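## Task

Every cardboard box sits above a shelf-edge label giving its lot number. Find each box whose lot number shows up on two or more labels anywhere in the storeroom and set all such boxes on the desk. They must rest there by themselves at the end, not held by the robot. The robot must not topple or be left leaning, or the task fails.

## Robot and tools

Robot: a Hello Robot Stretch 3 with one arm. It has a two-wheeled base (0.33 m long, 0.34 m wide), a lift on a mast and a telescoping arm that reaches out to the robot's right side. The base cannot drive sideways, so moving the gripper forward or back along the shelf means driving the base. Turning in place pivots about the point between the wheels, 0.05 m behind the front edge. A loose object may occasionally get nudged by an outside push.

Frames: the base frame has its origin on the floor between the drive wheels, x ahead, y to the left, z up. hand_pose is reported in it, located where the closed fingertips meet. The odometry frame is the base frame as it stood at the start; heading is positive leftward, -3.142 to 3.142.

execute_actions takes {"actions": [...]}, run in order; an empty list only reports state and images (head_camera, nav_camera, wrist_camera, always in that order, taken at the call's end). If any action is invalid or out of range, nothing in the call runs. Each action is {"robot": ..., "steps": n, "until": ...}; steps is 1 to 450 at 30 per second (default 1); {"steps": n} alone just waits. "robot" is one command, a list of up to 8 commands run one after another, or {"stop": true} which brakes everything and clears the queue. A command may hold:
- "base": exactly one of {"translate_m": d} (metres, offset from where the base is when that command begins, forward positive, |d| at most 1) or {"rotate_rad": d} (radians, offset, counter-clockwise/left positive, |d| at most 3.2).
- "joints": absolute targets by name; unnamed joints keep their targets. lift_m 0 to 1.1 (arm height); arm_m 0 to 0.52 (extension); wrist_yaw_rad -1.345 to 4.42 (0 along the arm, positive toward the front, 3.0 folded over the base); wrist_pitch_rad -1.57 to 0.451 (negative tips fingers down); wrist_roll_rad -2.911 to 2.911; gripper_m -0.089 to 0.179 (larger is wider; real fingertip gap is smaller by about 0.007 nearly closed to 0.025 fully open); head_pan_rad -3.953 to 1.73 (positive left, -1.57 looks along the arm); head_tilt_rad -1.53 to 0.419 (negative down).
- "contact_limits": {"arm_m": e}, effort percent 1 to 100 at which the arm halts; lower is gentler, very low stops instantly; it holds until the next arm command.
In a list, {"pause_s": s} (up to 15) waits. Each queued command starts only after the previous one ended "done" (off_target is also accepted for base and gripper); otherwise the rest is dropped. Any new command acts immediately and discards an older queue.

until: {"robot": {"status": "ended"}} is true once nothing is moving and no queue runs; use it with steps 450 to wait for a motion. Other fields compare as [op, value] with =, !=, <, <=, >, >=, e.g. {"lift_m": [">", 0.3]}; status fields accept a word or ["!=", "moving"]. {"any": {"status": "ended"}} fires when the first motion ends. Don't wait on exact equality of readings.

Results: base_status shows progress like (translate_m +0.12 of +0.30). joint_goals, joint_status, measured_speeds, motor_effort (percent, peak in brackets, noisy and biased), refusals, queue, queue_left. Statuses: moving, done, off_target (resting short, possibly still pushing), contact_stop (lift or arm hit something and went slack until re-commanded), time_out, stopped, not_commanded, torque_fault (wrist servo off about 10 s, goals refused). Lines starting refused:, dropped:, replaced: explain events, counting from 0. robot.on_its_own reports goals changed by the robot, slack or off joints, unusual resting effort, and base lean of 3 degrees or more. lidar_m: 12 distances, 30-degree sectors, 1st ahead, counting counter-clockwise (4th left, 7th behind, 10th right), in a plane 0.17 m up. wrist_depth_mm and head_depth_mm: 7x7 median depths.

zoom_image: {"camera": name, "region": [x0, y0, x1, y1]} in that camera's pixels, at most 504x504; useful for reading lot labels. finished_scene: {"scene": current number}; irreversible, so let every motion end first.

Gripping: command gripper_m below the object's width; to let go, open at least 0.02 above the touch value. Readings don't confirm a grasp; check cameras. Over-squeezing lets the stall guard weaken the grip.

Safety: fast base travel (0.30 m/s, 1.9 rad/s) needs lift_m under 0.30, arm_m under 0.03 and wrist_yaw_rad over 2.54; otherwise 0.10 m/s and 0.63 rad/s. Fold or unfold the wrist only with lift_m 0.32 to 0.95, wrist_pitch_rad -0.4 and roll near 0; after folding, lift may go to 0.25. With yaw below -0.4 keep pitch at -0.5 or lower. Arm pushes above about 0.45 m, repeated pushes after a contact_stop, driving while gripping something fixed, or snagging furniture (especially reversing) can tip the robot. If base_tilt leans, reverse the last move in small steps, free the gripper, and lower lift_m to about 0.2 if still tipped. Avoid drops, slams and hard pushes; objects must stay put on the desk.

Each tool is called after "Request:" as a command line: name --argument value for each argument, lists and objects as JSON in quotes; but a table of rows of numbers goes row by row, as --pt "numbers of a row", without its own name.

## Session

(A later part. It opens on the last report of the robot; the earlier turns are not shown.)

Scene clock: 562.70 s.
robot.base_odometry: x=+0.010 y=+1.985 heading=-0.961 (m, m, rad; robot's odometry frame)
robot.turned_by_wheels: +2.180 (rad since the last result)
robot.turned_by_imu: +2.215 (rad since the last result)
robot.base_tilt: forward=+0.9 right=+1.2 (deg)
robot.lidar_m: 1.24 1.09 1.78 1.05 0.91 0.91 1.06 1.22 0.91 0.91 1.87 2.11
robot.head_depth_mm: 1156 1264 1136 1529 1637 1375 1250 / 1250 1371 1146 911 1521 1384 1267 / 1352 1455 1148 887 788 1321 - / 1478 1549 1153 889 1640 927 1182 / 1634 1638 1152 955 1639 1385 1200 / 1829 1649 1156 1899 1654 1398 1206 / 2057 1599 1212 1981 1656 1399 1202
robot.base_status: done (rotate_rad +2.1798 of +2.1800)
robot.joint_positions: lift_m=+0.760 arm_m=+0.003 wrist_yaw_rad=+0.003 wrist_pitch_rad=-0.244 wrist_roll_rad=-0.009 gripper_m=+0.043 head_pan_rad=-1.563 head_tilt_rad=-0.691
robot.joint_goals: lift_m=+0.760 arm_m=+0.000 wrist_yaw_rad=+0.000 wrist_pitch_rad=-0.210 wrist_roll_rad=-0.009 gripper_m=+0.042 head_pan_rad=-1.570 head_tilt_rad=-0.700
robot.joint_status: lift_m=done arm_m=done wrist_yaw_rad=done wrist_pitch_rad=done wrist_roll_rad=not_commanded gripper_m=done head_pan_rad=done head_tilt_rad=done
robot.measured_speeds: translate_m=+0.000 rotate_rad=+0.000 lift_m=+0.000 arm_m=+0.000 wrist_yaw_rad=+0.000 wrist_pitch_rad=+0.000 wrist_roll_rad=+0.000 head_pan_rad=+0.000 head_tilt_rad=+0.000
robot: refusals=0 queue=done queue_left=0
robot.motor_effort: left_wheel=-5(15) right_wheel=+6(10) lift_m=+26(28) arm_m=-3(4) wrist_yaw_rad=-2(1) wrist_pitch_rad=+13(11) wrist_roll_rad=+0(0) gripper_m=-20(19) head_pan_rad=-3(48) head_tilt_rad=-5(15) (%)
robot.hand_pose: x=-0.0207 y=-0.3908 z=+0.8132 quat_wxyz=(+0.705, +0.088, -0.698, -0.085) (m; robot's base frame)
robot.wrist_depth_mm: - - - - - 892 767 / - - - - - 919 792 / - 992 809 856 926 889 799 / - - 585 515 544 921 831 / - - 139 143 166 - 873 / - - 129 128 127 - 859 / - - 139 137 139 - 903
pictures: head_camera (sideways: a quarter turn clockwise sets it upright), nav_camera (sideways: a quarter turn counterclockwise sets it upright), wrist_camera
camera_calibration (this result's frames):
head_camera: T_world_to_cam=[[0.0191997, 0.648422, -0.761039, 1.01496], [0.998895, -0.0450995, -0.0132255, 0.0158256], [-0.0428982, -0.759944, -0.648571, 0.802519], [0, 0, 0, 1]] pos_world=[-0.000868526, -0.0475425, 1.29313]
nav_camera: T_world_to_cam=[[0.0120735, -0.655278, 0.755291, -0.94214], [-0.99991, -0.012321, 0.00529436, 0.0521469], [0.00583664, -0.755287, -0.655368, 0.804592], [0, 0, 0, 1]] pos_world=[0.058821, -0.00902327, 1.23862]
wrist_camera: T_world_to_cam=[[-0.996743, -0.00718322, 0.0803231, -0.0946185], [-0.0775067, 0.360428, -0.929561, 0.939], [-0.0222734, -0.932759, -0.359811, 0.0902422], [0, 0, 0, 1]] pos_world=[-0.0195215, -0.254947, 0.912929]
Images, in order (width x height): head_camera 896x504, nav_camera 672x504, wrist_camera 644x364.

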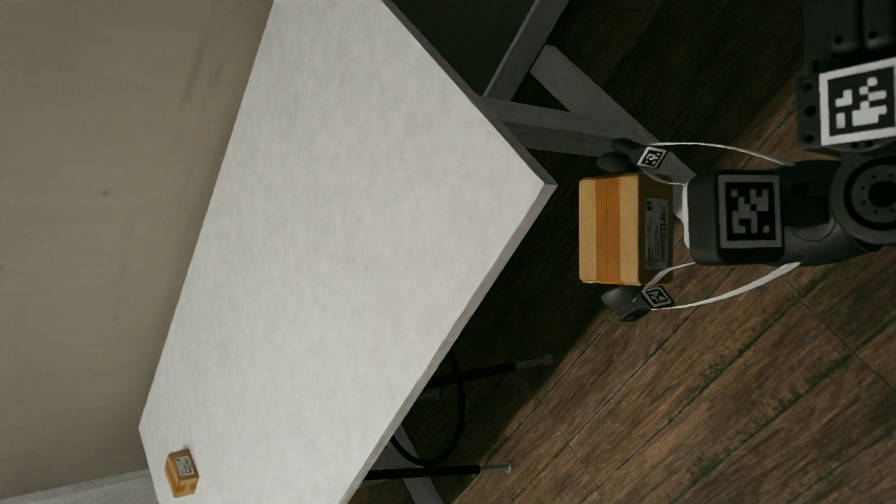

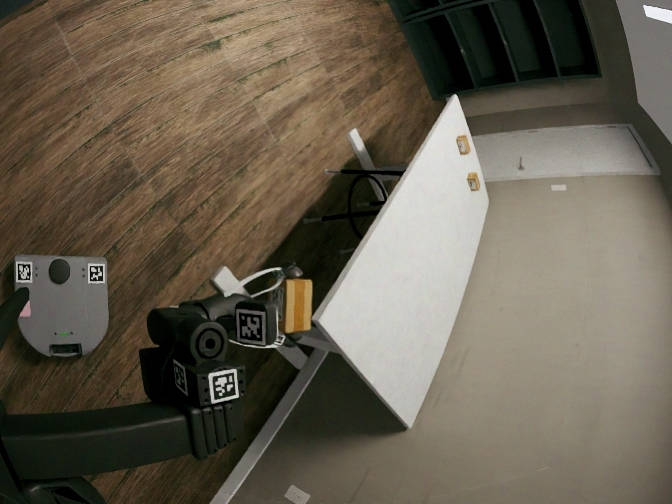

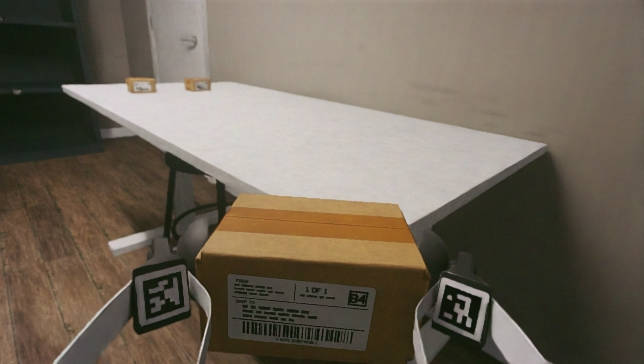

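Request:
execute_actions --actions '[{"robot":[{"joints":{"arm_m":0.5,"lift_m":0.72,"head_pan_rad":-0.62,"head_tilt_rad":-0.2}}],"steps":450,"until":{"robot":{"status":"ended"}}}]'

Scene clock: 572.03 s.
robot.base_odometry: x=+0.010 y=+1.985 heading=-0.961 (m, m, rad; robot's odometry frame)
robot.turned_by_wheels: +0.000 (rad since the last result)
robot.turned_by_imu: -0.001 (rad since the last result)
robot.base_tilt: forward=+0.9 right=+1.3 (deg)
robot.lidar_m: 1.24 1.09 1.78 1.05 0.91 0.91 1.07 1.22 0.91 0.91 1.87 2.11
robot.head_depth_mm: 3409 3496 3605 3762 3205 2198 1681 / 3411 3495 3690 3858 3237 2222 1683 / 3382 3597 3739 3889 3231 2233 1693 / 3402 3640 3772 3922 3275 2262 1696 / 3298 3719 3856 3907 3341 2283 1733 / 3279 3154 2965 2941 2937 2277 1727 / 3225 2287 2278 2293 2285 2185 1752
robot.base_status: done (rotate_rad +2.1798 of +2.1800)
robot.joint_positions: lift_m=+0.720 arm_m=+0.500 wrist_yaw_rad=+0.002 wrist_pitch_rad=-0.244 wrist_roll_rad=-0.009 gripper_m=+0.043 head_pan_rad=-0.627 head_tilt_rad=-0.211
robot.joint_goals: lift_m=+0.720 arm_m=+0.500 wrist_yaw_rad=+0.000 wrist_pitch_rad=-0.210 wrist_roll_rad=-0.009 gripper_m=+0.042 head_pan_rad=-0.620 head_tilt_rad=-0.200
robot.joint_status: lift_m=done arm_m=done wrist_yaw_rad=done wrist_pitch_rad=done wrist_roll_rad=not_commanded gripper_m=done head_pan_rad=done head_tilt_rad=done
robot.measured_speeds: translate_m=+0.000 rotate_rad=+0.000 lift_m=+0.000 arm_m=+0.000 wrist_yaw_rad=+0.000 wrist_pitch_rad=+0.000 wrist_roll_rad=+0.000 head_pan_rad=+0.000 head_tilt_rad=+0.000
robot: refusals=0 queue=done queue_left=0
robot.motor_effort: left_wheel=-5(4) right_wheel=+5(6) lift_m=+20(25) arm_m=+2(2) wrist_yaw_rad=-1(2) wrist_pitch_rad=+13(13) wrist_roll_rad=+0(0) gripper_m=-19(19) head_pan_rad=+5(49) head_tilt_rad=+5(35) (%)
robot.hand_pose: x=-0.0210 y=-0.8875 z=+0.7736 quat_wxyz=(+0.705, +0.087, -0.698, -0.085) (m; robot's base frame)
robot.wrist_depth_mm: - - - 901 710 590 508 / - - - 935 748 612 520 / 546 584 627 672 697 621 533 / 357 368 383 403 422 447 468 / 263 275 139 143 166 310 321 / 210 221 129 128 126 239 244 / 181 172 138 136 138 187 197
pictures: head_camera (sideways: a quarter turn clockwise sets it upright), nav_camera (sideways: a quarter turn counterclockwise sets it upright), wrist_camera
camera_calibration (this result's frames):
head_camera: T_world_to_cam=[[-0.16658, 0.150653, -0.974451, 1.29449], [0.628807, 0.777457, 0.0127043, -0.0156743], [0.759508, -0.610626, -0.224241, 0.245471], [0, 0, 0, 1]] pos_world=[0.0390556, -0.0329424, 1.31666]
nav_camera: T_world_to_cam=[[0.192147, -0.130626, 0.972634, -1.22674], [-0.585469, -0.810667, 0.00678757, 0.0476709], [0.787595, -0.570751, -0.232245, 0.249247], [0, 0, 0, 1]] pos_world=[0.06732, 0.0206578, 1.25074]
wrist_camera: T_world_to_cam=[[-0.996752, -0.00576484, 0.0803241, -0.0940895], [-0.0770006, 0.360303, -0.929652, 1.08118], [-0.0235817, -0.932817, -0.359577, -0.387549], [0, 0, 0, 1]] pos_world=[-0.0196715, -0.751608, 0.873324]
Images, in order (width x height): head_camera 896x504, nav_camera 672x504, wrist_camera 644x364.

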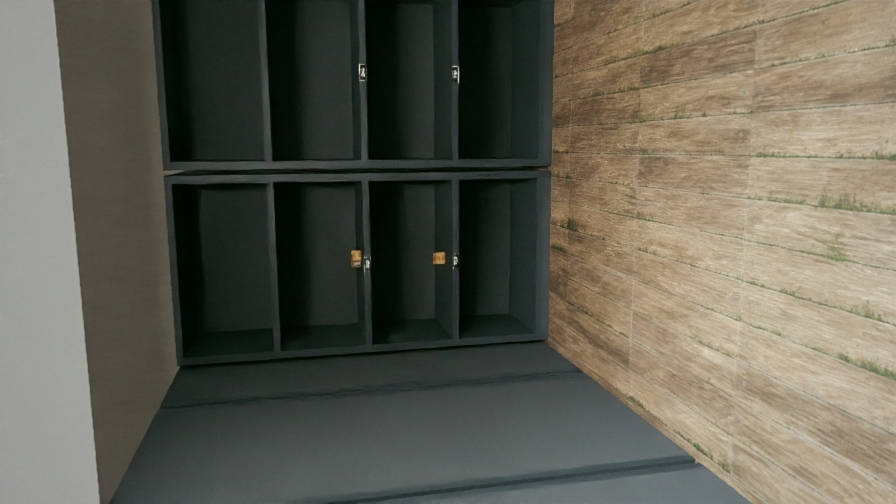

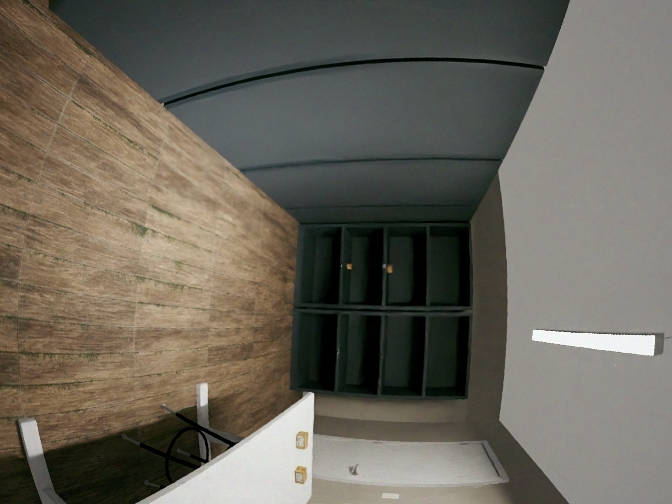

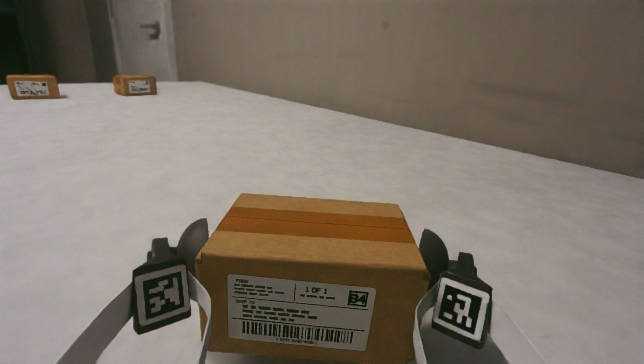

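Request:
zoom_image --camera "head_camera" --region '[440, 246, 472, 278]'

Request:
zoom_image --camera "head_camera" --region '[351, 247, 383, 279]'

Request:
execute_actions --actions '[{"robot":[{"joints":{"lift_m":0.695}},{"joints":{"gripper_m":0.16}},{"joints":{"lift_m":0.72,"arm_m":0.36,"head_pan_rad":-1.4,"head_tilt_rad":-0.6}}],"steps":450,"until":{"robot":{"status":"ended"}}}]'

Region (440, 246, 472, 278) of head_camera's 896x504 image, scaled by 15.750, with more detail than that image has.

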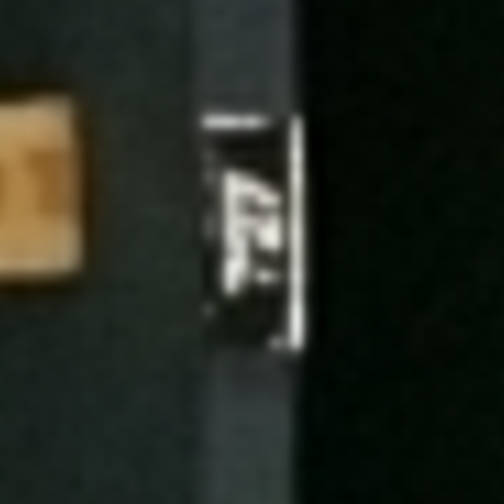

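Region (351, 247, 383, 279) of head_camera's 896x504 image, scaled by 15.750, with more detail than that image has.

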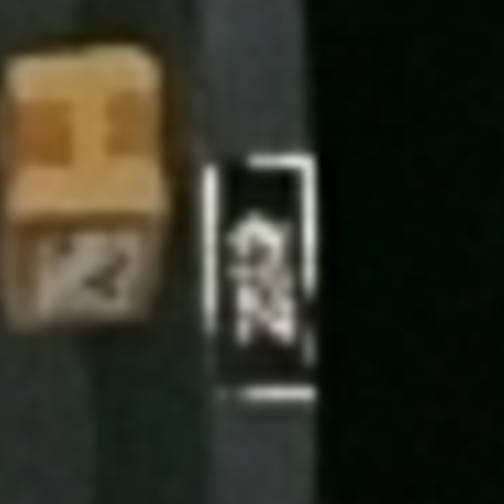

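Scene clock: 580.63 s.
robot.base_odometry: x=+0.010 y=+1.985 heading=-0.961 (m, m, rad; robot's odometry frame)
robot.turned_by_wheels: +0.000 (rad since the last result)
robot.turned_by_imu: -0.001 (rad since the last result)
robot.base_tilt: forward=+0.9 right=+1.3 (deg)
robot.lidar_m: 1.24 1.08 1.78 1.05 0.91 0.91 1.07 1.22 0.91 0.91 1.87 2.11
robot.head_depth_mm: 1287 1386 1391 1031 - 1339 1250 / 1418 1541 1400 1055 - 1470 1249 / 1581 1734 1408 1041 1638 1474 1231 / 1781 1958 1415 1044 1751 1478 1250 / 2059 2206 1421 1165 1819 1485 1260 / 2404 2701 1425 2168 1809 1490 1258 / 2920 3498 1725 2334 1821 1486 1262
robot.base_status: done (rotate_rad +2.1798 of +2.1800)
robot.joint_positions: lift_m=+0.720 arm_m=+0.360 wrist_yaw_rad=+0.002 wrist_pitch_rad=-0.235 wrist_roll_rad=-0.009 gripper_m=+0.160 head_pan_rad=-1.393 head_tilt_rad=-0.592
robot.joint_goals: lift_m=+0.720 arm_m=+0.360 wrist_yaw_rad=+0.000 wrist_pitch_rad=-0.210 wrist_roll_rad=-0.009 gripper_m=+0.160 head_pan_rad=-1.400 head_tilt_rad=-0.600
robot.joint_status: lift_m=done arm_m=done wrist_yaw_rad=done wrist_pitch_rad=done wrist_roll_rad=not_commanded gripper_m=done head_pan_rad=done head_tilt_rad=done
robot.measured_speeds: translate_m=+0.000 rotate_rad=+0.000 lift_m=+0.000 arm_m=+0.000 wrist_yaw_rad=+0.000 wrist_pitch_rad=+0.000 wrist_roll_rad=+0.000 head_pan_rad=+0.000 head_tilt_rad=+0.000
robot: refusals=0 queue=done queue_left=0
robot.motor_effort: left_wheel=-4(5) right_wheel=+5(5) lift_m=+25(28) arm_m=-2(5) wrist_yaw_rad=-1(2) wrist_pitch_rad=+10(13) wrist_roll_rad=+0(0) gripper_m=+1(82) head_pan_rad=-4(45) head_tilt_rad=-4(29) (%)
robot.hand_pose: x=-0.0210 y=-0.7488 z=+0.7754 quat_wxyz=(+0.706, +0.084, -0.699, -0.082) (m; robot's base frame)
robot.wrist_depth_mm: - - - - 821 679 584 / - - - - 844 695 596 / 568 603 649 705 762 695 614 / 367 381 393 276 439 459 486 / 285 292 282 275 307 320 332 / - 220 224 230 236 - 251 / 975 180 184 189 192 188 205
pictures: head_camera (sideways: a quarter turn clockwise sets it upright), nav_camera (sideways: a quarter turn counterclockwise sets it upright), wrist_camera
camera_calibration (this result's frames):
head_camera: T_world_to_cam=[[-0.0769552, 0.56513, -0.821405, 1.09424], [0.992301, 0.123595, -0.007932, 0.00897571], [0.097039, -0.815691, -0.570291, 0.699831], [0, 0, 0, 1]] pos_world=[0.00739019, -0.0486534, 1.29799]
nav_camera: T_world_to_cam=[[0.109032, -0.56712, 0.816387, -1.02237], [-0.983493, -0.180854, 0.00571614, 0.0514969], [0.144405, -0.803534, -0.577477, 0.702421], [0, 0, 0, 1]] pos_world=[0.0606852, -0.0060747, 1.23999]
wrist_camera: T_world_to_cam=[[-0.996754, -0.00508274, 0.0803526, -0.0929378], [-0.0769842, 0.352401, -0.932677, 1.02923], [-0.0235758, -0.935835, -0.351648, -0.265966], [0, 0, 0, 1]] pos_world=[-0.0196718, -0.612075, 0.873884]
Images, in order (width x height): head_camera 896x504, nav_camera 672x504, wrist_camera 644x364.

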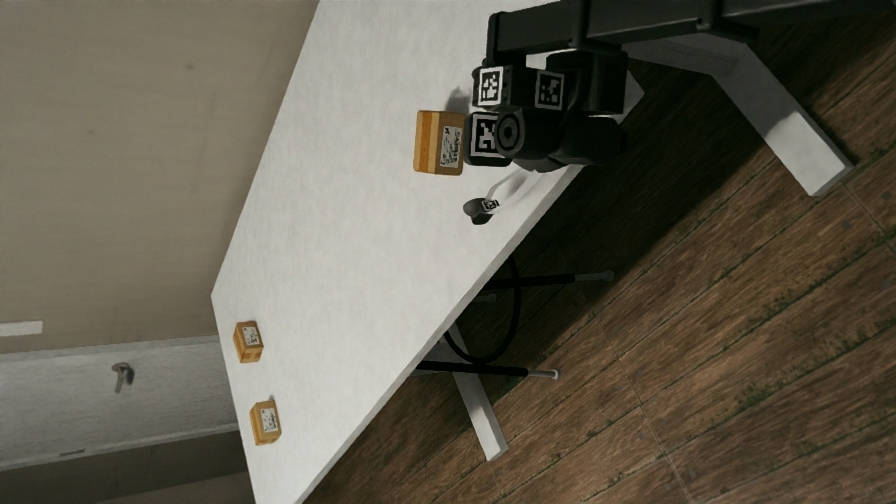

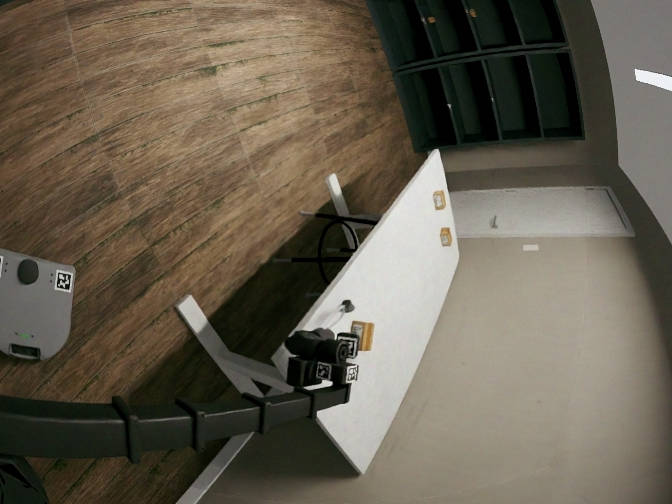

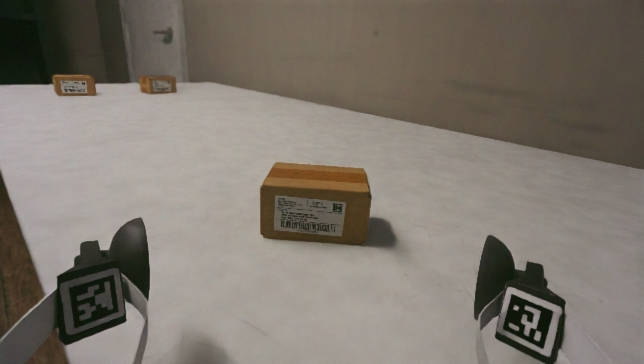

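Request:
finished_scene --scene 1

The scene is finished: the task was done.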